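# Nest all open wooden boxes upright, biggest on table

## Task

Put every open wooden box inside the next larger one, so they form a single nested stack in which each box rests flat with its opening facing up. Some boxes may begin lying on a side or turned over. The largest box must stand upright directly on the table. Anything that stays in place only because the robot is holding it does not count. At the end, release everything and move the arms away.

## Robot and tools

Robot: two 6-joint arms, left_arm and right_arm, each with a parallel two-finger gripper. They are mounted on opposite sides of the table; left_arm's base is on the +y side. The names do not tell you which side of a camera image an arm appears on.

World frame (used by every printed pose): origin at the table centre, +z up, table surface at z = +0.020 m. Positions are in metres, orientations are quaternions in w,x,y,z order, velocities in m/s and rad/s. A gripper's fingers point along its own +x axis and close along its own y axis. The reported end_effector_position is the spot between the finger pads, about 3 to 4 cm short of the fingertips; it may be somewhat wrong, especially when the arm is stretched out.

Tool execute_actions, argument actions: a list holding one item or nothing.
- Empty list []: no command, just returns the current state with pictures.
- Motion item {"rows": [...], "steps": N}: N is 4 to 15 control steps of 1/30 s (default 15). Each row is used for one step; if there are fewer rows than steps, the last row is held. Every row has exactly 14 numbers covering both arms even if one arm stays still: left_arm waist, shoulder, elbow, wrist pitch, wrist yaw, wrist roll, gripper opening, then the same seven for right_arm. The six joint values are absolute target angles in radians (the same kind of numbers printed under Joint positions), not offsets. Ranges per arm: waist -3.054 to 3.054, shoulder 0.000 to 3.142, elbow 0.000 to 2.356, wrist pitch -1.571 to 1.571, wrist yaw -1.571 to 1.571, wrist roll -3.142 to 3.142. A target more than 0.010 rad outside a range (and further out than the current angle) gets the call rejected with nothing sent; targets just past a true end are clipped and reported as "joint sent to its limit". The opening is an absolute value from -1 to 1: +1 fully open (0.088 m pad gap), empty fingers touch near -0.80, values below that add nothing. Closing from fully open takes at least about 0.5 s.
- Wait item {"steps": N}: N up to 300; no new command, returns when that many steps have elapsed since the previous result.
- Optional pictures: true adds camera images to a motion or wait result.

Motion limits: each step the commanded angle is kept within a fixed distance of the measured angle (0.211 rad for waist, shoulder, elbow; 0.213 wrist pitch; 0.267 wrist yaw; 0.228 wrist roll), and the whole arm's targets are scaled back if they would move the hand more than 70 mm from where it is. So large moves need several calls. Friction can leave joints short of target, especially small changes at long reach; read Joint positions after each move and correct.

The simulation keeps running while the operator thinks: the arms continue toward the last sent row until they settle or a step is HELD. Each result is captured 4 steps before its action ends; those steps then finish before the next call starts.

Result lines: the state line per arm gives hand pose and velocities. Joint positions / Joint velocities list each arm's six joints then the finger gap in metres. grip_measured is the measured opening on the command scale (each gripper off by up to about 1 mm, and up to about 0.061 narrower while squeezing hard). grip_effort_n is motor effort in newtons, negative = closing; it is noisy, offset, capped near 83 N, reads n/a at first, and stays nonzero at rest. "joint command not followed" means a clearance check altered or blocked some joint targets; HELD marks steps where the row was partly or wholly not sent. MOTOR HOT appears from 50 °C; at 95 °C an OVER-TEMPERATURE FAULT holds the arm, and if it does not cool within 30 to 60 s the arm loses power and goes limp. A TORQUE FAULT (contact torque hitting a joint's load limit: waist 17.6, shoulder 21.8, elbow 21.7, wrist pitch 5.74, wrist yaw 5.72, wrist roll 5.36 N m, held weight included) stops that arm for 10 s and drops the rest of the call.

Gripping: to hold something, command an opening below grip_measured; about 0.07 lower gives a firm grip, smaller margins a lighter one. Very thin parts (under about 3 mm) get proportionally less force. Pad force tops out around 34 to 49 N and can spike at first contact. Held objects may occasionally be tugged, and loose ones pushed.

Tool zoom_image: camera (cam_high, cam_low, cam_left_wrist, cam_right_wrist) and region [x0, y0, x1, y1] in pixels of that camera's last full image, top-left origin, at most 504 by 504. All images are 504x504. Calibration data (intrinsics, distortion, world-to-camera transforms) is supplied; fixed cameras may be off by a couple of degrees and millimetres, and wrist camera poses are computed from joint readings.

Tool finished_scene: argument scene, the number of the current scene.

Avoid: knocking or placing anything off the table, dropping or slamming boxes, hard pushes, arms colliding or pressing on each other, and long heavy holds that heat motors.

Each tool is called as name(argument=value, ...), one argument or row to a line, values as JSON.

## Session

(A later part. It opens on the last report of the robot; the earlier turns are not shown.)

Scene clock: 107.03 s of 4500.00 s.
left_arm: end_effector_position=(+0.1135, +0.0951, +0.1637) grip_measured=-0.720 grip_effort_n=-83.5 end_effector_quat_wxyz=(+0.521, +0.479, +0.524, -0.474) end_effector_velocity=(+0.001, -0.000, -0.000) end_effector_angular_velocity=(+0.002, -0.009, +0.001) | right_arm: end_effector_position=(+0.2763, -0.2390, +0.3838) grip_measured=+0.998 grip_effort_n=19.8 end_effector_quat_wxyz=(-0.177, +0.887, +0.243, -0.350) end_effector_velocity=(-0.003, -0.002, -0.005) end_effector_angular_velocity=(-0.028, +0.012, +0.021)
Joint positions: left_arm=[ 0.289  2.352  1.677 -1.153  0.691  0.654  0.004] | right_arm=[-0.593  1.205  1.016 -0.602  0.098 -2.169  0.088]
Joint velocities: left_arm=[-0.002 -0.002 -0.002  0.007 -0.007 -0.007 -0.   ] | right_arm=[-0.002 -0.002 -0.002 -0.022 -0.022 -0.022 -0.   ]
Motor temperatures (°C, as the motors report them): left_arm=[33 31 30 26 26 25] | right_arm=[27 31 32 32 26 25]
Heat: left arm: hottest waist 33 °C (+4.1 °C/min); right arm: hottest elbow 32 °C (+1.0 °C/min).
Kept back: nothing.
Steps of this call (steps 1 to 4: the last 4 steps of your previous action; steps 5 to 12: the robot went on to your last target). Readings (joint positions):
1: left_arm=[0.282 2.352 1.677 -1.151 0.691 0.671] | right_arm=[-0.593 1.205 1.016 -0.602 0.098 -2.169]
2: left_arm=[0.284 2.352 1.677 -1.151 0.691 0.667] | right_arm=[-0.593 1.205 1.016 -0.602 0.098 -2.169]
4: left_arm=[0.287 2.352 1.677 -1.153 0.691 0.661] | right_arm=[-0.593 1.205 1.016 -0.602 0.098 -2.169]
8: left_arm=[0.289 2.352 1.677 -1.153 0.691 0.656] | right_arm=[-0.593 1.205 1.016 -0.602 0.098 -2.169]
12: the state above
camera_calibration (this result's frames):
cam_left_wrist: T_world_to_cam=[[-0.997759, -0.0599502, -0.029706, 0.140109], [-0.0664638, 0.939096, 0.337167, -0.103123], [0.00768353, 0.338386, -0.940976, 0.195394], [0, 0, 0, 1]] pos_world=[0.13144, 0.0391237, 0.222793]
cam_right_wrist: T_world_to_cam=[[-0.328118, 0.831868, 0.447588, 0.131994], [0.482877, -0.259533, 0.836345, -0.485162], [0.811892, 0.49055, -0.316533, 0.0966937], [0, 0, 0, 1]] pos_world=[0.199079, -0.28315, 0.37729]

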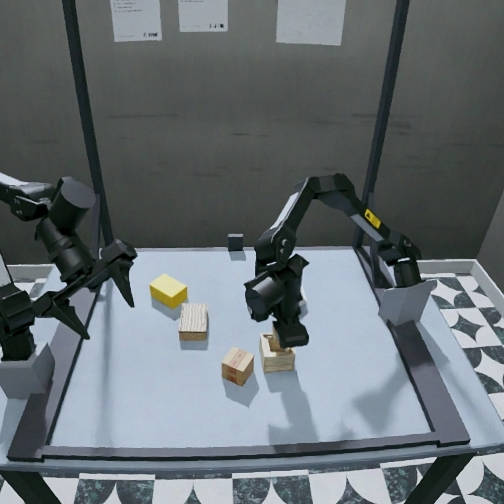

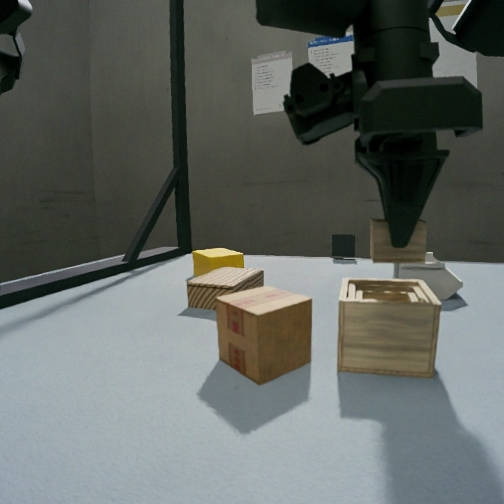

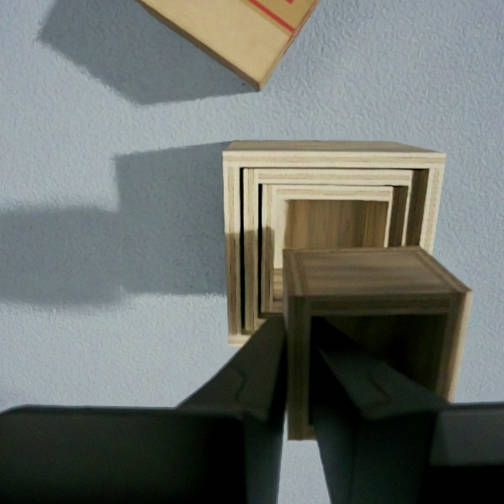

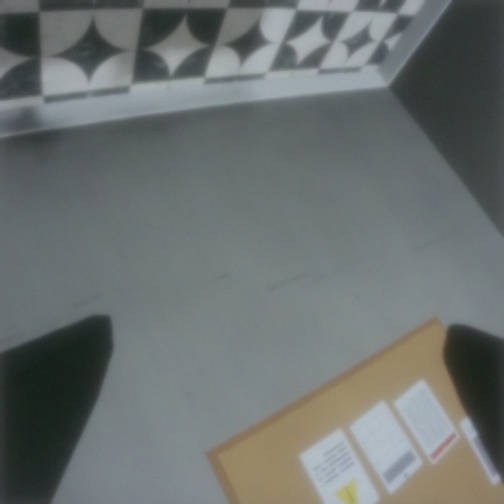

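execute_actions(
  actions=[
    {"rows":[[0.258,2.37,1.668,-1.105,0.70,0.62,-1,-0.593,1.2,1.0,-0.6,0.1,-2.169,1]],"steps":15},
  ],
)

execute_actions(
  actions=[
    {"steps":10},
  ],
  pictures=true,
)

Scene clock: 107.80 s of 4500.00 s.
left_arm: end_effector_position=(+0.1100, +0.0864, +0.1523) grip_measured=-0.720 grip_effort_n=-83.5 end_effector_quat_wxyz=(+0.518, +0.484, +0.518, -0.478) end_effector_velocity=(+0.005, +0.008, -0.008) end_effector_angular_velocity=(+0.019, +0.007, +0.041) | right_arm: end_effector_position=(+0.2763, -0.2390, +0.3838) grip_measured=+0.998 grip_effort_n=18.8 end_effector_quat_wxyz=(-0.177, +0.887, +0.243, -0.350) end_effector_velocity=(+0.002, -0.002, -0.002) end_effector_angular_velocity=(-0.006, +0.006, -0.015)
Joint positions: left_arm=[ 0.255  2.358  1.674 -1.11   0.696  0.625  0.004] | right_arm=[-0.593  1.205  1.016 -0.602  0.098 -2.169  0.088]
Joint velocities: left_arm=[ 0.002  0.017 -0.017  0.007 -0.007 -0.022  0.   ] | right_arm=[-0.002  0.002 -0.002 -0.007  0.007  0.007 -0.   ]
Motor temperatures (°C, as the motors report them): left_arm=[33 31 30 26 26 25] | right_arm=[27 31 32 32 26 25]
Heat: left arm: hottest waist 33 °C (+4.0 °C/min); right arm: hottest elbow 32 °C (+1.0 °C/min).
Steps of this call (steps 1 to 12: the robot went on to your last target; steps 13 to 23: the first 11 steps of this action). Readings (joint positions):
13: left_arm=[0.288 2.352 1.677 -1.151 0.691 0.649] | right_arm=[-0.593 1.205 1.016 -0.602 0.098 -2.169]
14: left_arm=[0.286 2.352 1.676 -1.141 0.691 0.643] | right_arm=[-0.593 1.205 1.016 -0.602 0.098 -2.169]
16: left_arm=[0.275 2.352 1.676 -1.124 0.693 0.634] | right_arm=[-0.593 1.205 1.016 -0.602 0.098 -2.169]
20: left_arm=[0.257 2.355 1.675 -1.113 0.696 0.627] | right_arm=[-0.593 1.205 1.016 -0.602 0.098 -2.169]
23: the state above

Scene clock: 108.13 s of 4500.00 s.
left_arm: end_effector_position=(+0.1104, +0.0864, +0.1519) grip_measured=-0.720 grip_effort_n=-83.5 end_effector_quat_wxyz=(+0.519, +0.484, +0.517, -0.478) end_effector_velocity=(-0.003, +0.000, -0.000) end_effector_angular_velocity=(+0.001, +0.010, +0.010) | right_arm: end_effector_position=(+0.2763, -0.2390, +0.3838) grip_measured=+0.998 grip_effort_n=19.3 end_effector_quat_wxyz=(-0.177, +0.887, +0.243, -0.350) end_effector_velocity=(-0.000, -0.002, -0.004) end_effector_angular_velocity=(-0.013, +0.007, +0.004)
Joint positions: left_arm=[ 0.255  2.359  1.673 -1.107  0.696  0.623  0.004] | right_arm=[-0.593  1.205  1.016 -0.602  0.098 -2.169  0.088]
Joint velocities: left_arm=[-0.002 -0.002 -0.002 -0.007  0.007 -0.007  0.   ] | right_arm=[-0.002 -0.002 -0.007 -0.007 -0.007 -0.007  0.   ]
Motor temperatures (°C, as the motors report them): left_arm=[34 31 30 26 26 25] | right_arm=[27 31 32 32 26 25]
Heat: left arm: hottest waist 34 °C (+5.1 °C/min); right arm: hottest elbow 32 °C (+1.0 °C/min).
Kept back: nothing.
Steps of this call (steps 1 to 4: the last 4 steps of your previous action; steps 5 to 10: the robot went on to your last target). Readings (joint positions):
1: left_arm=[0.255 2.359 1.673 -1.109 0.696 0.624] | right_arm=[-0.593 1.205 1.016 -0.602 0.098 -2.169]
2: left_arm=[0.255 2.359 1.673 -1.109 0.696 0.624] | right_arm=[-0.593 1.205 1.016 -0.602 0.098 -2.169]
4: left_arm=[0.255 2.359 1.673 -1.108 0.696 0.623] | right_arm=[-0.593 1.205 1.016 -0.602 0.098 -2.169]
8: left_arm=[0.255 2.359 1.673 -1.107 0.696 0.623] | right_arm=[-0.593 1.205 1.016 -0.602 0.098 -2.169]
10: the state above
camera_calibration (this result's frames):
cam_left_wrist: T_world_to_cam=[[-0.998424, -0.0429301, -0.0361507, 0.135734], [-0.0525581, 0.941122, 0.333956, -0.0924722], [0.0196855, 0.33533, -0.941895, 0.186386], [0, 0, 0, 1]] pos_world=[0.126991, 0.0303539, 0.211345]
cam_right_wrist: T_world_to_cam=[[-0.328118, 0.831868, 0.447588, 0.131994], [0.482877, -0.259533, 0.836345, -0.485162], [0.811892, 0.49055, -0.316533, 0.0966937], [0, 0, 0, 1]] pos_world=[0.199079, -0.28315, 0.37729]

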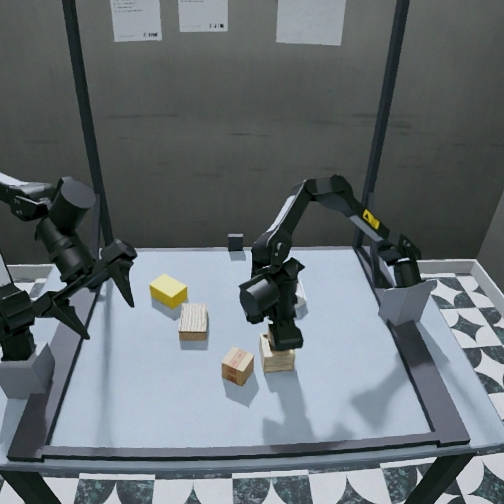

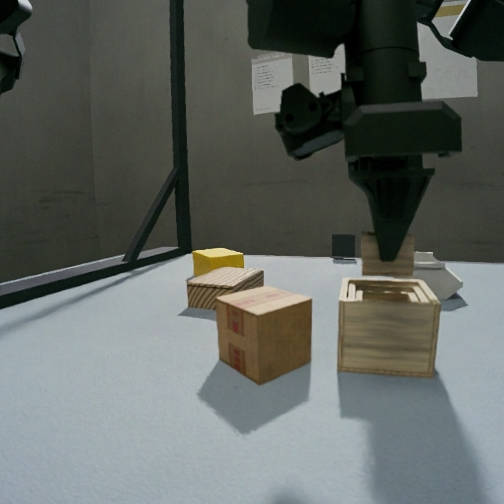

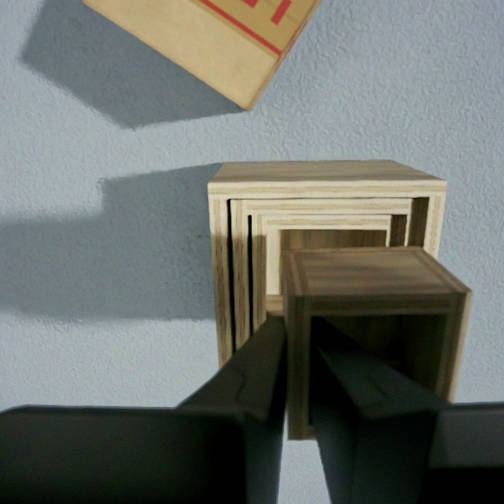

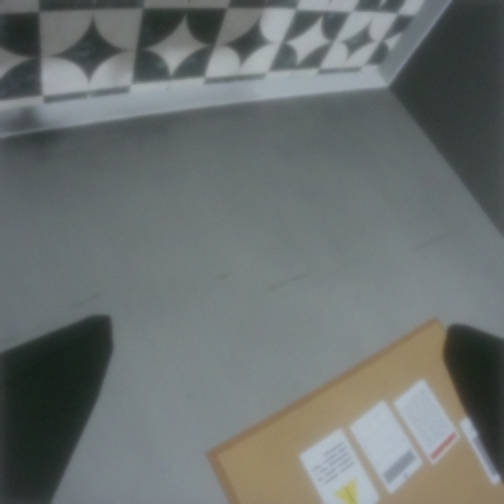

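execute_actions(
  actions=[
    {"rows":[[0.228,2.36,1.625,-1.04,0.70,0.595,-1,-0.593,1.2,1.0,-0.6,0.1,-2.169,1]],"steps":15},
  ],
)

execute_actions(
  actions=[
    {"steps":10},
  ],
  pictures=true,
)

Scene clock: 108.63 s of 4500.00 s.
left_arm: end_effector_position=(+0.1078, +0.0860, +0.1364) grip_measured=-0.720 grip_effort_n=-83.5 end_effector_quat_wxyz=(+0.515, +0.489, +0.515, -0.480) end_effector_velocity=(+0.004, +0.002, -0.002) end_effector_angular_velocity=(+0.007, -0.023, +0.012) | right_arm: end_effector_position=(+0.2763, -0.2390, +0.3838) grip_measured=+0.998 grip_effort_n=18.8 end_effector_quat_wxyz=(-0.177, +0.887, +0.243, -0.350) end_effector_velocity=(+0.002, +0.000, -0.000) end_effector_angular_velocity=(+0.010, +0.007, -0.005)
Joint positions: left_arm=[ 0.225  2.359  1.633 -1.045  0.697  0.6    0.004] | right_arm=[-0.593  1.205  1.016 -0.602  0.098 -2.169  0.088]
Joint velocities: left_arm=[-0.002 -0.002 -0.012  0.022 -0.022 -0.022 -0.   ] | right_arm=[-0.007  0.002 -0.002  0.007 -0.007  0.007 -0.   ]
Motor temperatures (°C, as the motors report them): left_arm=[34 31 30 26 26 25] | right_arm=[27 31 32 32 26 25]
Heat: left arm: hottest waist 34 °C (+5.0 °C/min); right arm: hottest elbow 32 °C (+1.0 °C/min).
Steps of this call (steps 1 to 4: the robot went on to your last target; steps 5 to 15: the first 11 steps of this action). Readings (joint positions):
5: left_arm=[0.255 2.359 1.669 -1.100 0.696 0.620] | right_arm=[-0.593 1.205 1.016 -0.602 0.098 -2.169]
6: left_arm=[0.252 2.359 1.661 -1.084 0.696 0.615] | right_arm=[-0.593 1.205 1.016 -0.602 0.098 -2.169]
8: left_arm=[0.244 2.359 1.649 -1.066 0.696 0.607] | right_arm=[-0.593 1.205 1.016 -0.602 0.098 -2.169]
12: left_arm=[0.228 2.359 1.634 -1.051 0.696 0.601] | right_arm=[-0.593 1.205 1.016 -0.602 0.098 -2.169]
15: the state above

Scene clock: 108.97 s of 4500.00 s.
left_arm: end_effector_position=(+0.1080, +0.0862, +0.1360) grip_measured=-0.720 grip_effort_n=-83.5 end_effector_quat_wxyz=(+0.516, +0.489, +0.515, -0.479) end_effector_velocity=(-0.002, +0.001, +0.001) end_effector_angular_velocity=(+0.007, -0.004, +0.007) | right_arm: end_effector_position=(+0.2763, -0.2390, +0.3838) grip_measured=+0.998 grip_effort_n=19.3 end_effector_quat_wxyz=(-0.177, +0.887, +0.243, -0.350) end_effector_velocity=(+0.001, -0.004, -0.007) end_effector_angular_velocity=(-0.027, +0.017, -0.005)
Joint positions: left_arm=[ 0.225  2.359  1.631 -1.042  0.697  0.598  0.004] | right_arm=[-0.593  1.205  1.016 -0.602  0.098 -2.169  0.088]
Joint velocities: left_arm=[-0.002 -0.007 -0.002 -0.007 -0.007 -0.007  0.   ] | right_arm=[-0.007  0.002 -0.007 -0.022 -0.007 -0.007  0.   ]
Motor temperatures (°C, as the motors report them): left_arm=[34 31 30 26 26 25] | right_arm=[27 31 32 32 26 25]
Heat: left arm: hottest waist 34 °C (+5.0 °C/min); right arm: hottest elbow 32 °C (+1.0 °C/min).
Kept back: nothing.
Steps of this call (steps 1 to 4: the last 4 steps of your previous action; steps 5 to 10: the robot went on to your last target). Readings (joint positions):
1: left_arm=[0.225 2.359 1.633 -1.045 0.697 0.599] | right_arm=[-0.593 1.205 1.016 -0.602 0.098 -2.169]
2: left_arm=[0.225 2.359 1.632 -1.044 0.697 0.599] | right_arm=[-0.593 1.205 1.016 -0.602 0.098 -2.169]
4: left_arm=[0.225 2.359 1.631 -1.043 0.697 0.599] | right_arm=[-0.593 1.205 1.016 -0.602 0.098 -2.169]
8: left_arm=[0.225 2.359 1.631 -1.042 0.697 0.598] | right_arm=[-0.593 1.205 1.016 -0.602 0.098 -2.169]
10: the state above
camera_calibration (this result's frames):
cam_left_wrist: T_world_to_cam=[[-0.998751, -0.0308369, -0.0393052, 0.132172], [-0.0423289, 0.940216, 0.337938, -0.0886952], [0.0265344, 0.33918, -0.940347, 0.170199], [0, 0, 0, 1]] pos_world=[0.123737, 0.0297404, 0.195215]
cam_right_wrist: T_world_to_cam=[[-0.328118, 0.831868, 0.447588, 0.131994], [0.482877, -0.259533, 0.836345, -0.485162], [0.811892, 0.49055, -0.316533, 0.0966937], [0, 0, 0, 1]] pos_world=[0.199079, -0.28315, 0.37729]

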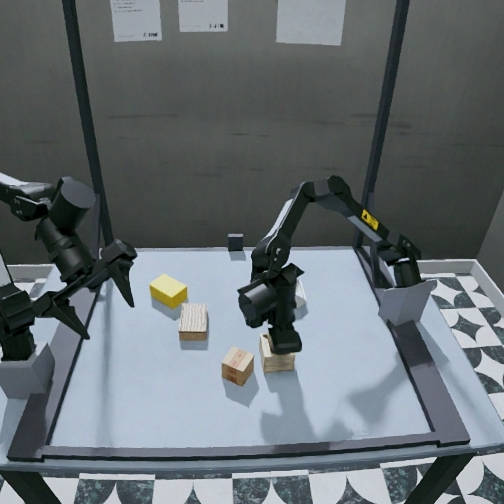

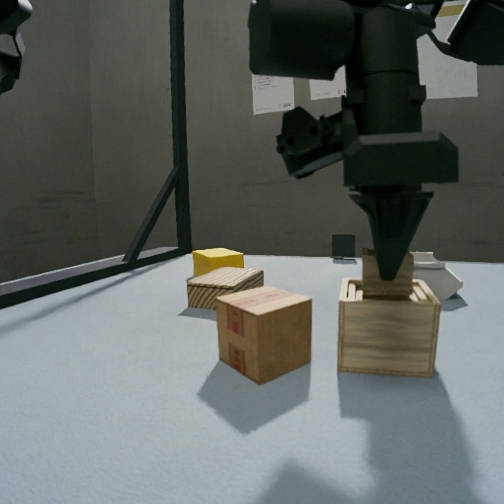

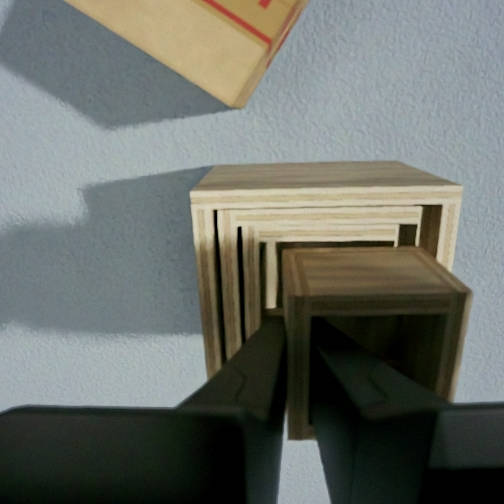

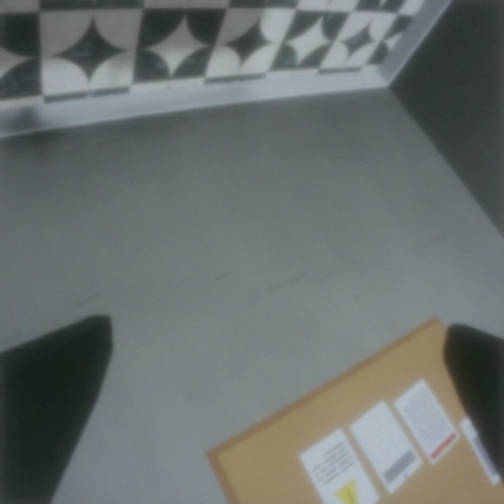

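execute_actions(
  actions=[
    {"rows":[[0.234,2.38,1.645,-1.047,0.70,0.598,-1,-0.593,1.2,1.0,-0.6,0.1,-2.169,1]],"steps":15},
  ],
)

execute_actions(
  actions=[
    {"steps":10},
  ],
  pictures=true,
)

Scene clock: 110.47 s of 4500.00 s.
left_arm: end_effector_position=(+0.1103, +0.0873, +0.1347) grip_measured=-0.720 grip_effort_n=-83.5 end_effector_quat_wxyz=(+0.516, +0.487, +0.518, -0.477) end_effector_velocity=(+0.001, +0.002, -0.002) end_effector_angular_velocity=(+0.013, +0.000, +0.013) | right_arm: end_effector_position=(+0.2763, -0.2390, +0.3838) grip_measured=+0.998 grip_effort_n=19.8 end_effector_quat_wxyz=(-0.177, +0.887, +0.243, -0.350) end_effector_velocity=(+0.002, -0.002, -0.005) end_effector_angular_velocity=(-0.015, +0.009, -0.001)
Joint positions: left_arm=[ 0.228  2.368  1.635 -1.045  0.697  0.598  0.004] | right_arm=[-0.593  1.205  1.016 -0.602  0.098 -2.169  0.088]
Joint velocities: left_arm=[-0.002  0.007  0.002 -0.007 -0.007 -0.007 -0.   ] | right_arm=[-0.007  0.002 -0.007 -0.007 -0.007 -0.007 -0.   ]
Motor temperatures (°C, as the motors report them): left_arm=[34 31 30 26 26 25] | right_arm=[27 31 32 32 26 25]
Heat: left arm: hottest waist 34 °C (+4.0 °C/min); right arm: hottest elbow 32 °C (+1.0 °C/min).
Steps of this call (steps 1 to 15: the robot went on to your last target; steps 16 to 34: nothing new was sent; steps 35 to 45: the first 11 steps of this action). Readings (joint positions):
35: left_arm=[0.225 2.359 1.630 -1.042 0.697 0.598] | right_arm=[-0.593 1.205 1.016 -0.602 0.098 -2.169]
36: left_arm=[0.225 2.360 1.630 -1.042 0.697 0.598] | right_arm=[-0.593 1.205 1.016 -0.602 0.098 -2.169]
38: left_arm=[0.226 2.362 1.632 -1.043 0.697 0.598] | right_arm=[-0.593 1.205 1.016 -0.602 0.098 -2.169]
42: left_arm=[0.227 2.367 1.634 -1.045 0.697 0.598] | right_arm=[-0.593 1.205 1.016 -0.602 0.098 -2.169]
45: the state above

Scene clock: 110.80 s of 4500.00 s.
left_arm: end_effector_position=(+0.1104, +0.0870, +0.1349) grip_measured=-0.720 grip_effort_n=-83.5 end_effector_quat_wxyz=(+0.516, +0.487, +0.518, -0.478) end_effector_velocity=(-0.000, +0.003, -0.002) end_effector_angular_velocity=(+0.013, +0.000, +0.028) | right_arm: end_effector_position=(+0.2763, -0.2390, +0.3838) grip_measured=+0.998 grip_effort_n=19.3 end_effector_quat_wxyz=(-0.177, +0.887, +0.243, -0.350) end_effector_velocity=(+0.000, -0.001, +0.003) end_effector_angular_velocity=(+0.009, -0.006, +0.006)
Joint positions: left_arm=[ 0.228  2.369  1.637 -1.045  0.697  0.598  0.004] | right_arm=[-0.593  1.205  1.016 -0.602  0.098 -2.169  0.088]
Joint velocities: left_arm=[-0.002  0.002 -0.002 -0.007 -0.007 -0.022 -0.   ] | right_arm=[-0.007 -0.007 -0.002  0.007 -0.007 -0.007 -0.   ]
Motor temperatures (°C, as the motors report them): left_arm=[34 31 30 26 26 25] | right_arm=[27 31 32 32 26 25]
Heat: left arm: hottest waist 34 °C (+4.0 °C/min); right arm: hottest elbow 32 °C (+1.0 °C/min).
Kept back: nothing.
Steps of this call (steps 1 to 4: the last 4 steps of your previous action; steps 5 to 10: the robot went on to your last target). Readings (joint positions):
1: left_arm=[0.228 2.368 1.636 -1.045 0.697 0.598] | right_arm=[-0.593 1.205 1.016 -0.602 0.098 -2.169]
2: left_arm=[0.228 2.368 1.636 -1.045 0.697 0.598] | right_arm=[-0.593 1.205 1.016 -0.602 0.098 -2.169]
4: left_arm=[0.228 2.368 1.636 -1.045 0.697 0.598] | right_arm=[-0.593 1.205 1.016 -0.602 0.098 -2.169]
8: left_arm=[0.228 2.369 1.637 -1.045 0.697 0.598] | right_arm=[-0.593 1.205 1.016 -0.602 0.098 -2.169]
10: the state above
camera_calibration (this result's frames):
cam_left_wrist: T_world_to_cam=[[-0.998629, -0.0371985, -0.0368245, 0.13473], [-0.0475312, 0.9391, 0.340341, -0.0885597], [0.0219218, 0.341625, -0.939581, 0.169068], [0, 0, 0, 1]] pos_world=[0.12663, 0.0304203, 0.193955]
cam_right_wrist: T_world_to_cam=[[-0.328118, 0.831868, 0.447588, 0.131994], [0.482877, -0.259533, 0.836345, -0.485162], [0.811892, 0.49055, -0.316533, 0.0966937], [0, 0, 0, 1]] pos_world=[0.199079, -0.28315, 0.37729]

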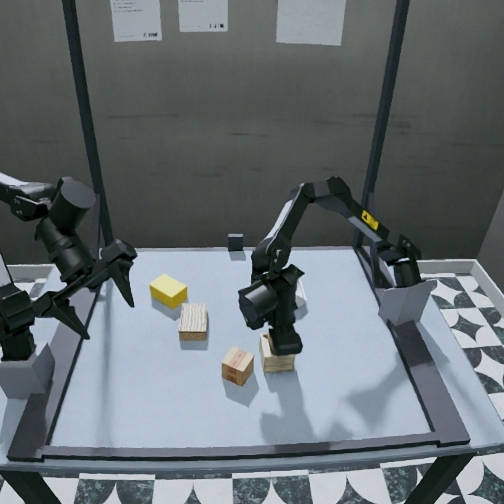

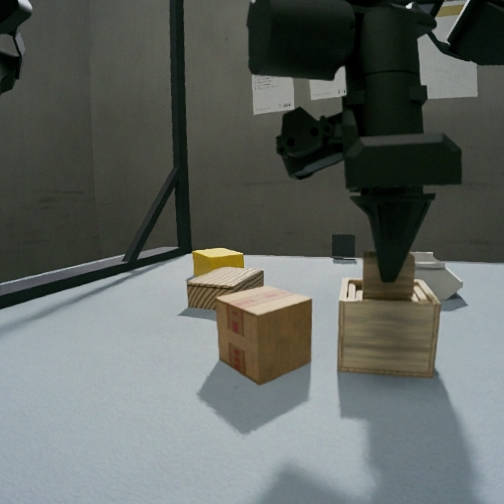

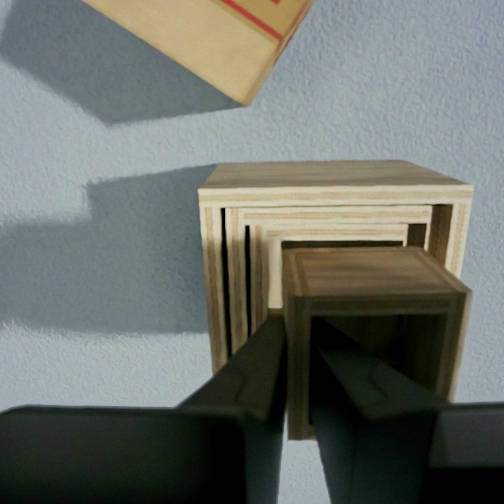

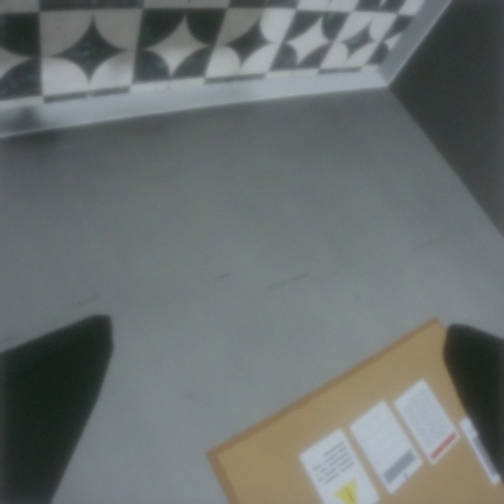

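execute_actions(
  actions=[
    {"rows":[[0.212,2.392,1.612,-1.0,0.70,0.58,-1,-0.593,1.2,1.0,-0.6,0.1,-2.169,1]],"steps":15},
  ],
)

execute_actions(
  actions=[
    {"steps":10},
  ],
  pictures=true,
)

Scene clock: 111.30 s of 4500.00 s.
left_arm: end_effector_position=(+0.1132, +0.0860, +0.1276) grip_measured=-0.720 grip_effort_n=-83.5 end_effector_quat_wxyz=(+0.518, +0.488, +0.514, -0.479) end_effector_velocity=(-0.001, +0.003, -0.001) end_effector_angular_velocity=(+0.013, +0.000, +0.014) | right_arm: end_effector_position=(+0.2763, -0.2390, +0.3838) grip_measured=+0.998 grip_effort_n=19.8 end_effector_quat_wxyz=(-0.177, +0.887, +0.243, -0.350) end_effector_velocity=(-0.002, +0.002, +0.000) end_effector_angular_velocity=(+0.015, +0.013, +0.013)
Joint positions: left_arm=[ 0.22   2.377  1.622 -1.005  0.699  0.584  0.004] | right_arm=[-0.593  1.205  1.016 -0.602  0.098 -2.169  0.088]
Joint velocities: left_arm=[-0.002 -0.002 -0.007 -0.007 -0.007 -0.007 -0.   ] | right_arm=[-0.002 -0.002 -0.002  0.007 -0.022  0.007  0.   ]
Motor temperatures (°C, as the motors report them): left_arm=[34 31 30 26 26 25] | right_arm=[27 31 32 32 26 25]
Heat: left arm: hottest waist 34 °C (+4.0 °C/min); right arm: hottest elbow 32 °C (+1.0 °C/min).
Steps of this call (steps 1 to 4: the robot went on to your last target; steps 5 to 15: the first 11 steps of this action). Readings (joint positions):
5: left_arm=[0.228 2.370 1.636 -1.043 0.697 0.597] | right_arm=[-0.593 1.205 1.016 -0.602 0.098 -2.169]
6: left_arm=[0.226 2.371 1.634 -1.033 0.697 0.594] | right_arm=[-0.593 1.205 1.016 -0.602 0.098 -2.169]
8: left_arm=[0.222 2.374 1.630 -1.018 0.697 0.590] | right_arm=[-0.593 1.205 1.016 -0.602 0.098 -2.169]
12: left_arm=[0.219 2.377 1.624 -1.007 0.698 0.585] | right_arm=[-0.593 1.205 1.016 -0.602 0.098 -2.169]
15: the state above

Scene clock: 111.63 s of 4500.00 s.
left_arm: end_effector_position=(+0.1133, +0.0861, +0.1274) grip_measured=-0.720 grip_effort_n=-83.5 end_effector_quat_wxyz=(+0.518, +0.488, +0.514, -0.479) end_effector_velocity=(-0.003, +0.004, -0.000) end_effector_angular_velocity=(+0.019, +0.005, +0.020) | right_arm: end_effector_position=(+0.2763, -0.2390, +0.3838) grip_measured=+0.998 grip_effort_n=19.3 end_effector_quat_wxyz=(-0.177, +0.887, +0.243, -0.350) end_effector_velocity=(+0.001, -0.004, -0.004) end_effector_angular_velocity=(-0.023, +0.003, -0.010)
Joint positions: left_arm=[ 0.22   2.377  1.621 -1.004  0.699  0.583  0.004] | right_arm=[-0.593  1.205  1.016 -0.602  0.098 -2.169  0.088]
Joint velocities: left_arm=[-0.002 -0.002 -0.002 -0.022 -0.007 -0.007 -0.   ] | right_arm=[-0.002 -0.002 -0.002 -0.022  0.007 -0.007 -0.   ]
Motor temperatures (°C, as the motors report them): left_arm=[34 31 30 26 26 25] | right_arm=[27 31 32 32 26 25]
Heat: left arm: hottest waist 34 °C (+4.0 °C/min); right arm: hottest elbow 32 °C (+1.0 °C/min).
Kept back: nothing.
Steps of this call (steps 1 to 4: the last 4 steps of your previous action; steps 5 to 10: the robot went on to your last target). Readings (joint positions):
1: left_arm=[0.220 2.377 1.622 -1.004 0.699 0.584] | right_arm=[-0.593 1.205 1.016 -0.602 0.098 -2.169]
2: left_arm=[0.220 2.377 1.622 -1.004 0.699 0.584] | right_arm=[-0.593 1.205 1.016 -0.602 0.098 -2.169]
4: left_arm=[0.220 2.377 1.622 -1.004 0.699 0.584] | right_arm=[-0.593 1.205 1.016 -0.602 0.098 -2.169]
8: left_arm=[0.220 2.377 1.621 -1.004 0.699 0.583] | right_arm=[-0.593 1.205 1.016 -0.602 0.098 -2.169]
10: the state above
camera_calibration (this result's frames):
cam_left_wrist: T_world_to_cam=[[-0.998558, -0.034417, -0.0411988, 0.137594], [-0.046214, 0.941617, 0.333498, -0.0845619], [0.0273155, 0.334921, -0.94185, 0.162498], [0, 0, 0, 1]] pos_world=[0.129049, 0.0299367, 0.186918]
cam_right_wrist: T_world_to_cam=[[-0.328118, 0.831868, 0.447588, 0.131994], [0.482877, -0.259533, 0.836345, -0.485162], [0.811892, 0.49055, -0.316533, 0.0966937], [0, 0, 0, 1]] pos_world=[0.199079, -0.28315, 0.37729]

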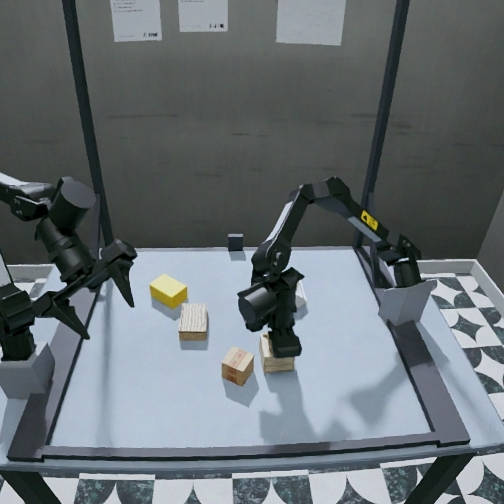

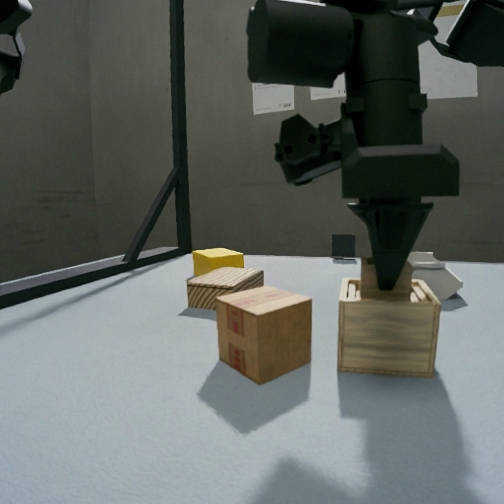

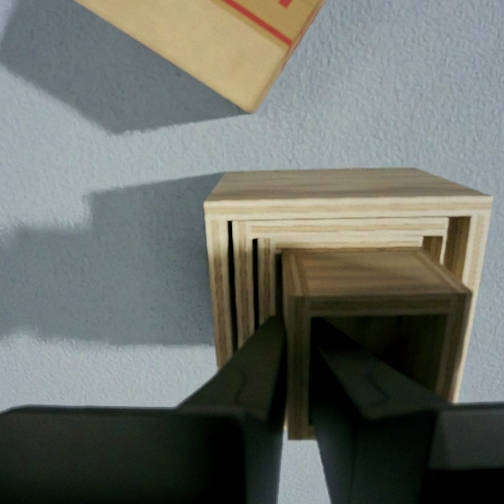

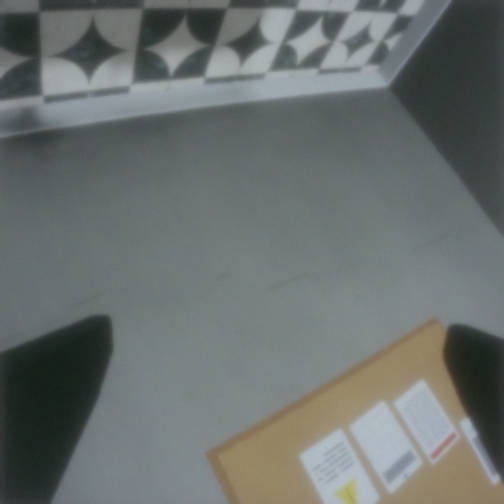

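execute_actions(
  actions=[
    {"rows":[[0.212,2.362,1.615,-1.008,0.70,0.583,-1,-0.593,1.2,1.0,-0.6,0.1,-2.169,1]],"steps":12},
  ],
)

execute_actions(
  actions=[
    {"rows":[[0.198,2.368,1.59,-0.965,0.70,0.57,-1,-0.593,1.2,1.0,-0.6,0.1,-2.169,1]],"steps":15},
  ],
)

execute_actions(
  actions=[
    {"steps":10},
  ],
  pictures=true,
)

Scene clock: 112.03 s of 4500.00 s.
left_arm: end_effector_position=(+0.1129, +0.0858, +0.1280) grip_measured=-0.720 grip_effort_n=-83.5 end_effector_quat_wxyz=(+0.518, +0.488, +0.513, -0.479) end_effector_velocity=(-0.001, -0.000, +0.003) end_effector_angular_velocity=(+0.010, -0.020, -0.014) | right_arm: end_effector_position=(+0.2763, -0.2390, +0.3838) grip_measured=+0.998 grip_effort_n=19.3 end_effector_quat_wxyz=(-0.177, +0.887, +0.243, -0.350) end_effector_velocity=(-0.002, +0.000, -0.004) end_effector_angular_velocity=(-0.011, +0.015, +0.016)
Joint positions: left_arm=[ 0.22   2.375  1.621 -1.004  0.699  0.583  0.004] | right_arm=[-0.593  1.205  1.016 -0.602  0.098 -2.169  0.088]
Joint velocities: left_arm=[-0.002 -0.012  0.002 -0.007 -0.022  0.007  0.   ] | right_arm=[-0.002  0.002 -0.002 -0.007 -0.022 -0.007 -0.   ]
Motor temperatures (°C, as the motors report them): left_arm=[34 31 30 26 26 25] | right_arm=[27 31 32 32 26 25]
Heat: left arm: hottest waist 34 °C (+4.1 °C/min); right arm: hottest elbow 32 °C (+1.0 °C/min).
Steps of this call (steps 1 to 4: the robot went on to your last target; steps 5 to 12: the first 8 steps of this action). Readings (joint positions):
5: left_arm=[0.220 2.377 1.621 -1.004 0.699 0.583] | right_arm=[-0.593 1.205 1.016 -0.602 0.098 -2.169]
6: left_arm=[0.220 2.377 1.621 -1.004 0.699 0.583] | right_arm=[-0.593 1.205 1.016 -0.602 0.098 -2.169]
8: left_arm=[0.220 2.376 1.621 -1.004 0.699 0.583] | right_arm=[-0.593 1.205 1.016 -0.602 0.098 -2.169]
12: the state above

Scene clock: 112.53 s of 4500.00 s.
left_arm: end_effector_position=(+0.1133, +0.0865, +0.1269) grip_measured=-0.720 grip_effort_n=-83.5 end_effector_quat_wxyz=(+0.522, +0.487, +0.509, -0.480) end_effector_velocity=(+0.000, +0.006, -0.002) end_effector_angular_velocity=(+0.025, -0.009, +0.017) | right_arm: end_effector_position=(+0.2763, -0.2390, +0.3838) grip_measured=+0.998 grip_effort_n=19.3 end_effector_quat_wxyz=(-0.177, +0.887, +0.243, -0.350) end_effector_velocity=(-0.001, -0.002, -0.000) end_effector_angular_velocity=(-0.008, -0.007, -0.000)
Joint positions: left_arm=[ 0.219  2.365  1.6   -0.978  0.699  0.574  0.004] | right_arm=[-0.593  1.205  1.016 -0.602  0.098 -2.169  0.088]
Joint velocities: left_arm=[-0.002 -0.002 -0.012 -0.007 -0.022 -0.007 -0.   ] | right_arm=[ 0.002 -0.007 -0.002 -0.007  0.007 -0.007 -0.   ]
Motor temperatures (°C, as the motors report them): left_arm=[34 31 30 26 26 25] | right_arm=[27 31 32 32 26 25]
Heat: left arm: hottest waist 34 °C (+4.0 °C/min); right arm: hottest elbow 32 °C (+1.0 °C/min).
Steps of this call (steps 1 to 4: the last 4 steps of your previous action; steps 5 to 15: the first 11 steps of this action). Readings (joint positions):
5: left_arm=[0.219 2.374 1.619 -1.003 0.699 0.583] | right_arm=[-0.593 1.205 1.016 -0.602 0.098 -2.169]
6: left_arm=[0.219 2.373 1.615 -0.997 0.699 0.581] | right_arm=[-0.593 1.205 1.016 -0.602 0.098 -2.169]
8: left_arm=[0.219 2.370 1.608 -0.988 0.699 0.578] | right_arm=[-0.593 1.205 1.016 -0.602 0.098 -2.169]
12: left_arm=[0.219 2.367 1.602 -0.980 0.699 0.575] | right_arm=[-0.593 1.205 1.016 -0.602 0.098 -2.169]
15: the state above

Scene clock: 112.87 s of 4500.00 s.
left_arm: end_effector_position=(+0.1134, +0.0866, +0.1267) grip_measured=-0.720 grip_effort_n=-83.5 end_effector_quat_wxyz=(+0.522, +0.487, +0.509, -0.480) end_effector_velocity=(-0.001, +0.000, +0.000) end_effector_angular_velocity=(+0.007, -0.004, +0.007) | right_arm: end_effector_position=(+0.2763, -0.2390, +0.3838) grip_measured=+0.998 grip_effort_n=18.8 end_effector_quat_wxyz=(-0.177, +0.887, +0.243, -0.350) end_effector_velocity=(+0.003, -0.001, +0.004) end_effector_angular_velocity=(+0.006, -0.015, -0.006)
Joint positions: left_arm=[ 0.219  2.365  1.599 -0.976  0.699  0.574  0.004] | right_arm=[-0.593  1.205  1.016 -0.602  0.098 -2.169  0.088]
Joint velocities: left_arm=[-0.002 -0.002  0.002 -0.007 -0.007 -0.007 -0.   ] | right_arm=[-0.007 -0.002  0.002  0.007  0.007 -0.007 -0.   ]
Motor temperatures (°C, as the motors report them): left_arm=[34 31 30 26 26 25] | right_arm=[27 31 32 32 26 25]
Heat: left arm: hottest waist 34 °C (+4.0 °C/min); right arm: hottest elbow 32 °C (+1.0 °C/min).
Kept back: nothing.
Steps of this call (steps 1 to 4: the last 4 steps of your previous action; steps 5 to 10: the robot went on to your last target). Readings (joint positions):
1: left_arm=[0.219 2.365 1.600 -0.977 0.699 0.574] | right_arm=[-0.593 1.205 1.016 -0.602 0.098 -2.169]
2: left_arm=[0.219 2.365 1.599 -0.977 0.699 0.574] | right_arm=[-0.593 1.205 1.016 -0.602 0.098 -2.169]
4: left_arm=[0.219 2.365 1.599 -0.977 0.699 0.574] | right_arm=[-0.593 1.205 1.016 -0.602 0.098 -2.169]
8: left_arm=[0.219 2.365 1.599 -0.976 0.699 0.574] | right_arm=[-0.593 1.205 1.016 -0.602 0.098 -2.169]
10: the state above
camera_calibration (this result's frames):
cam_left_wrist: T_world_to_cam=[[-0.998274, -0.0329171, -0.0486335, 0.138456], [-0.0469215, 0.945075, 0.323467, -0.0837416], [0.0353148, 0.325191, -0.944989, 0.162049], [0, 0, 0, 1]] pos_world=[0.128565, 0.0310027, 0.186956]
cam_right_wrist: T_world_to_cam=[[-0.328118, 0.831868, 0.447588, 0.131994], [0.482877, -0.259533, 0.836345, -0.485162], [0.811892, 0.49055, -0.316533, 0.0966937], [0, 0, 0, 1]] pos_world=[0.199079, -0.28315, 0.37729]

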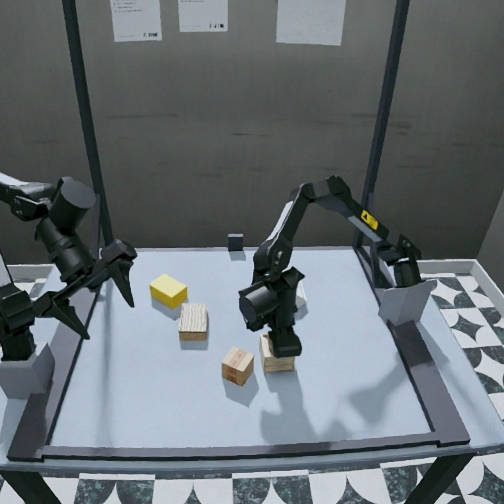

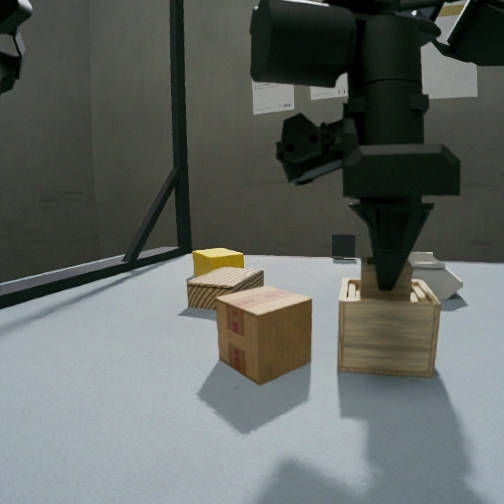

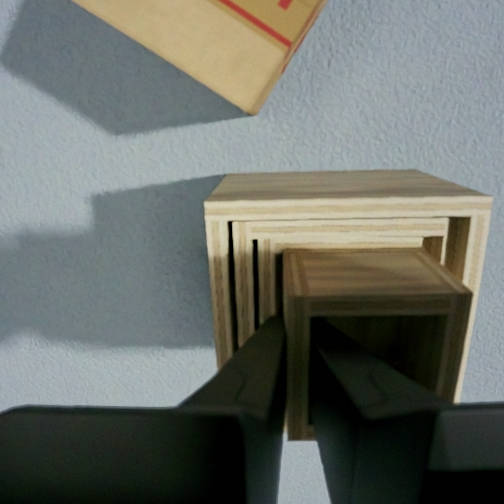

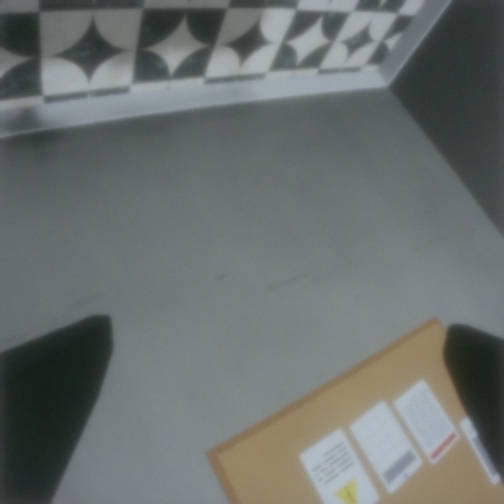

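execute_actions(
  actions=[
    {"rows":[[0.226,2.362,1.63,-1.03,0.70,0.59,-1,-0.593,1.2,1.0,-0.6,0.1,-2.169,1]],"steps":15},
  ],
)

execute_actions(
  actions=[
    {"steps":10},
  ],
  pictures=true,
)

Scene clock: 113.37 s of 4500.00 s.
left_arm: end_effector_position=(+0.1087, +0.0870, +0.1308) grip_measured=-0.720 grip_effort_n=-83.5 end_effector_quat_wxyz=(+0.517, +0.487, +0.517, -0.478) end_effector_velocity=(-0.002, -0.004, +0.005) end_effector_angular_velocity=(-0.008, +0.004, +0.022) | right_arm: end_effector_position=(+0.2763, -0.2390, +0.3838) grip_measured=+0.998 grip_effort_n=19.3 end_effector_quat_wxyz=(-0.177, +0.887, +0.243, -0.350) end_effector_velocity=(+0.001, -0.001, +0.003) end_effector_angular_velocity=(+0.005, -0.015, -0.001)
Joint positions: left_arm=[ 0.219  2.365  1.62  -1.024  0.699  0.586  0.004] | right_arm=[-0.593  1.205  1.016 -0.602  0.098 -2.169  0.088]
Joint velocities: left_arm=[ 0.002 -0.002  0.022 -0.022  0.007 -0.022 -0.   ] | right_arm=[-0.002 -0.007 -0.002  0.007  0.007 -0.007 -0.   ]
Motor temperatures (°C, as the motors report them): left_arm=[34 31 30 26 26 25] | right_arm=[27 31 32 32 26 25]
Heat: left arm: hottest waist 34 °C (+4.0 °C/min); right arm: hottest elbow 32 °C (+1.0 °C/min).
Steps of this call (steps 1 to 4: the robot went on to your last target; steps 5 to 15: the first 11 steps of this action). Readings (joint positions):
5: left_arm=[0.219 2.365 1.600 -0.978 0.699 0.574] | right_arm=[-0.593 1.205 1.016 -0.602 0.098 -2.169]
6: left_arm=[0.220 2.365 1.605 -0.985 0.699 0.575] | right_arm=[-0.593 1.205 1.016 -0.602 0.098 -2.169]
8: left_arm=[0.220 2.365 1.611 -1.003 0.699 0.579] | right_arm=[-0.593 1.205 1.016 -0.602 0.098 -2.169]
12: left_arm=[0.219 2.365 1.617 -1.020 0.699 0.584] | right_arm=[-0.593 1.205 1.016 -0.602 0.098 -2.169]
15: the state above

Scene clock: 113.70 s of 4500.00 s.
left_arm: end_effector_position=(+0.1085, +0.0872, +0.1313) grip_measured=-0.720 grip_effort_n=-83.5 end_effector_quat_wxyz=(+0.516, +0.487, +0.518, -0.478) end_effector_velocity=(-0.001, +0.002, -0.000) end_effector_angular_velocity=(+0.010, -0.002, +0.025) | right_arm: end_effector_position=(+0.2763, -0.2390, +0.3838) grip_measured=+0.998 grip_effort_n=19.3 end_effector_quat_wxyz=(-0.177, +0.887, +0.243, -0.350) end_effector_velocity=(-0.000, -0.005, -0.002) end_effector_angular_velocity=(-0.028, -0.008, -0.001)
Joint positions: left_arm=[ 0.22   2.365  1.622 -1.028  0.699  0.587  0.004] | right_arm=[-0.593  1.205  1.016 -0.602  0.098 -2.169  0.088]
Joint velocities: left_arm=[-0.002 -0.002 -0.002 -0.007 -0.007 -0.022 -0.   ] | right_arm=[-0.002 -0.007 -0.002 -0.022  0.007 -0.022 -0.   ]
Motor temperatures (°C, as the motors report them): left_arm=[34 31 30 26 26 25] | right_arm=[27 31 32 32 26 25]
Heat: left arm: hottest waist 34 °C (+4.0 °C/min); right arm: hottest elbow 32 °C (+1.0 °C/min).
Kept back: nothing.
Steps of this call (steps 1 to 4: the last 4 steps of your previous action; steps 5 to 10: the robot went on to your last target). Readings (joint positions):
1: left_arm=[0.219 2.365 1.621 -1.025 0.699 0.586] | right_arm=[-0.593 1.205 1.016 -0.602 0.098 -2.169]
2: left_arm=[0.219 2.365 1.621 -1.026 0.699 0.586] | right_arm=[-0.593 1.205 1.016 -0.602 0.098 -2.169]
4: left_arm=[0.220 2.365 1.622 -1.027 0.699 0.586] | right_arm=[-0.593 1.205 1.016 -0.602 0.098 -2.169]
8: left_arm=[0.220 2.365 1.622 -1.028 0.699 0.587] | right_arm=[-0.593 1.205 1.016 -0.602 0.098 -2.169]
10: the state above
camera_calibration (this result's frames):
cam_left_wrist: T_world_to_cam=[[-0.998602, -0.038479, -0.0362505, 0.132781], [-0.048532, 0.939163, 0.340025, -0.0874318], [0.0209612, 0.341309, -0.939717, 0.165757], [0, 0, 0, 1]] pos_world=[0.124878, 0.0306475, 0.190307]
cam_right_wrist: T_world_to_cam=[[-0.328118, 0.831868, 0.447588, 0.131994], [0.482877, -0.259533, 0.836345, -0.485162], [0.811892, 0.49055, -0.316533, 0.0966937], [0, 0, 0, 1]] pos_world=[0.199079, -0.28315, 0.37729]

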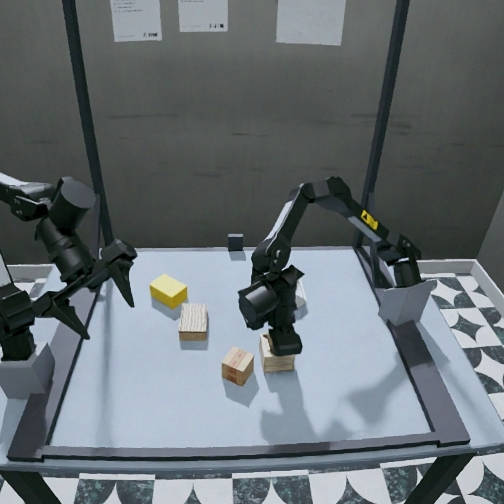

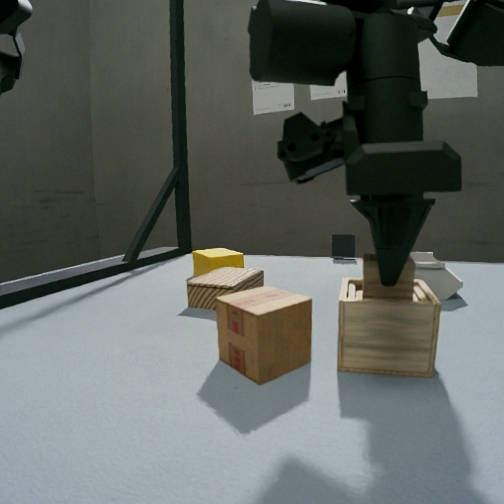

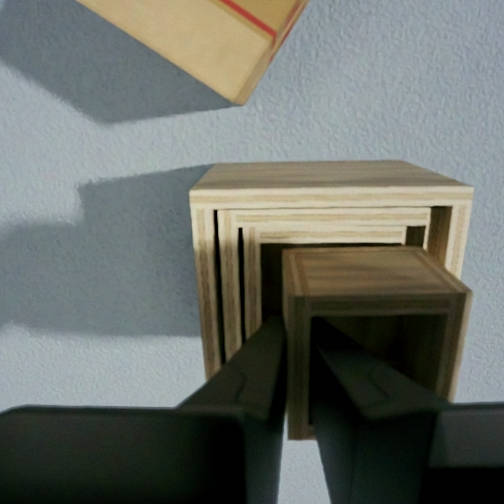

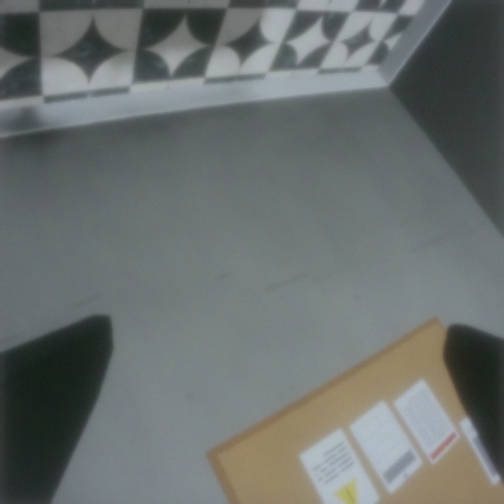

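execute_actions(
  actions=[
    {"rows":[[0.2,2.365,1.595,-0.985,0.70,0.575,-1,-0.593,1.2,1.0,-0.6,0.1,-2.169,1]],"steps":15},
  ],
)

execute_actions(
  actions=[
    {"steps":10},
  ],
  pictures=true,
)

Scene clock: 114.23 s of 4500.00 s.
left_arm: end_effector_position=(+0.1098, +0.0859, +0.1269) grip_measured=-0.720 grip_effort_n=-83.5 end_effector_quat_wxyz=(+0.518, +0.490, +0.511, -0.480) end_effector_velocity=(+0.001, +0.007, -0.000) end_effector_angular_velocity=(+0.022, -0.011, +0.035) | right_arm: end_effector_position=(+0.2763, -0.2390, +0.3838) grip_measured=+0.998 grip_effort_n=19.3 end_effector_quat_wxyz=(-0.177, +0.887, +0.243, -0.350) end_effector_velocity=(+0.001, -0.004, -0.005) end_effector_angular_velocity=(-0.027, +0.006, -0.011)
Joint positions: left_arm=[ 0.213  2.364  1.607 -0.994  0.699  0.58   0.004] | right_arm=[-0.593  1.205  1.016 -0.602  0.098 -2.169  0.088]
Joint velocities: left_arm=[ 0.002 -0.007 -0.017 -0.007 -0.022 -0.022 -0.   ] | right_arm=[-0.002  0.002 -0.002 -0.022  0.007 -0.007 -0.   ]
Motor temperatures (°C, as the motors report them): left_arm=[34 32 30 26 26 25] | right_arm=[27 31 32 32 26 25]
Heat: left arm: hottest waist 34 °C (+3.0 °C/min); right arm: hottest elbow 32 °C (+1.0 °C/min).
Steps of this call (steps 1 to 5: the robot went on to your last target; steps 6 to 16: the first 11 steps of this action). Readings (joint positions):
6: left_arm=[0.220 2.365 1.621 -1.026 0.699 0.587] | right_arm=[-0.593 1.205 1.016 -0.602 0.098 -2.169]
7: left_arm=[0.218 2.365 1.618 -1.017 0.699 0.587] | right_arm=[-0.593 1.205 1.016 -0.602 0.098 -2.169]
9: left_arm=[0.214 2.365 1.613 -1.005 0.698 0.584] | right_arm=[-0.593 1.205 1.016 -0.602 0.098 -2.169]
13: left_arm=[0.213 2.365 1.609 -0.996 0.699 0.581] | right_arm=[-0.593 1.205 1.016 -0.602 0.098 -2.169]
16: the state above

Scene clock: 114.57 s of 4500.00 s.
left_arm: end_effector_position=(+0.1098, +0.0859, +0.1269) grip_measured=-0.720 grip_effort_n=-83.5 end_effector_quat_wxyz=(+0.518, +0.490, +0.511, -0.480) end_effector_velocity=(+0.000, +0.006, +0.001) end_effector_angular_velocity=(+0.024, -0.008, +0.053) | right_arm: end_effector_position=(+0.2763, -0.2390, +0.3838) grip_measured=+0.998 grip_effort_n=19.3 end_effector_quat_wxyz=(-0.177, +0.887, +0.243, -0.350) end_effector_velocity=(-0.005, +0.003, -0.005) end_effector_angular_velocity=(-0.010, +0.024, +0.032)
Joint positions: left_arm=[ 0.213  2.363  1.606 -0.992  0.699  0.579  0.004] | right_arm=[-0.593  1.205  1.016 -0.602  0.098 -2.169  0.088]
Joint velocities: left_arm=[ 0.002 -0.002 -0.002 -0.022 -0.022 -0.037  0.   ] | right_arm=[ 0.002  0.002 -0.002 -0.007 -0.037 -0.007 -0.   ]
Motor temperatures (°C, as the motors report them): left_arm=[34 32 30 26 26 25] | right_arm=[27 31 32 32 26 25]
Heat: left arm: hottest waist 34 °C (+3.0 °C/min); right arm: hottest elbow 32 °C (+1.0 °C/min).
Kept back: nothing.
Steps of this call (steps 1 to 4: the last 4 steps of your previous action; steps 5 to 10: the robot went on to your last target). Readings (joint positions):
1: left_arm=[0.213 2.363 1.607 -0.993 0.699 0.580] | right_arm=[-0.593 1.205 1.016 -0.602 0.098 -2.169]
2: left_arm=[0.213 2.363 1.606 -0.993 0.699 0.579] | right_arm=[-0.593 1.205 1.016 -0.602 0.098 -2.169]
4: left_arm=[0.213 2.363 1.606 -0.992 0.699 0.579] | right_arm=[-0.593 1.205 1.016 -0.602 0.098 -2.169]
8: left_arm=[0.213 2.363 1.606 -0.992 0.699 0.579] | right_arm=[-0.593 1.205 1.016 -0.602 0.098 -2.169]
10: the state above
camera_calibration (this result's frames):
cam_left_wrist: T_world_to_cam=[[-0.998625, -0.0277788, -0.0444611, 0.133968], [-0.0409854, 0.942495, 0.331697, -0.0847837], [0.0326902, 0.333063, -0.942338, 0.161786], [0, 0, 0, 1]] pos_world=[0.12502, 0.0297446, 0.186536]
cam_right_wrist: T_world_to_cam=[[-0.328118, 0.831868, 0.447588, 0.131994], [0.482877, -0.259533, 0.836345, -0.485162], [0.811892, 0.49055, -0.316533, 0.0966937], [0, 0, 0, 1]] pos_world=[0.199079, -0.28315, 0.37729]

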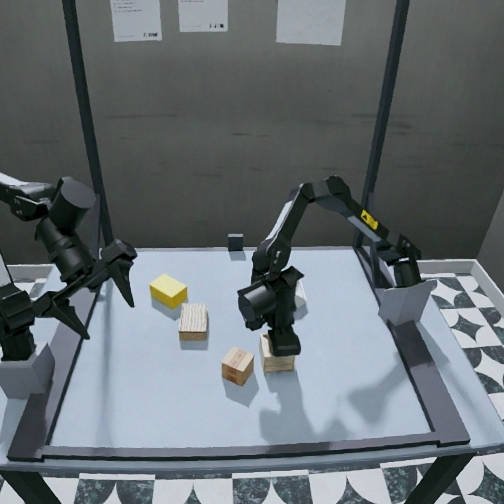

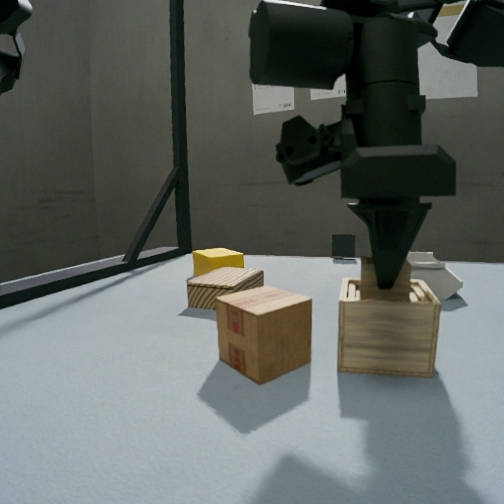

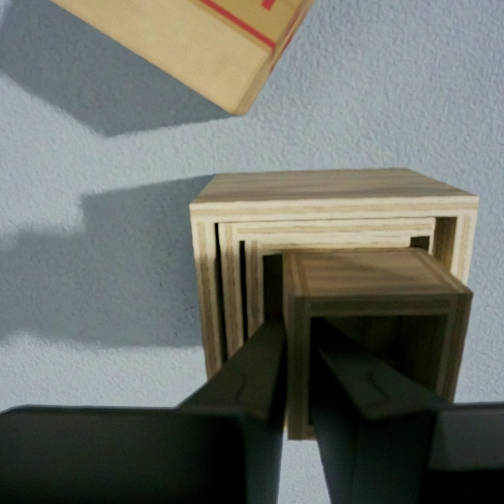

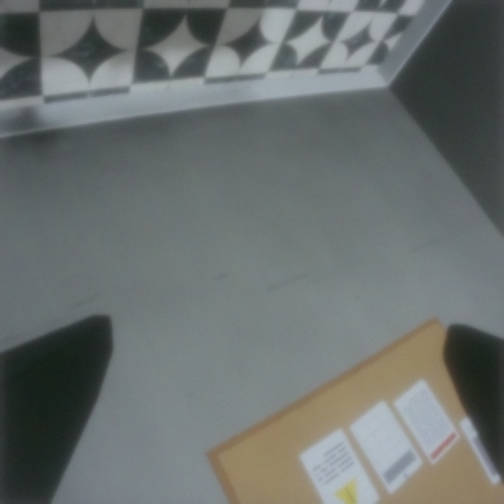

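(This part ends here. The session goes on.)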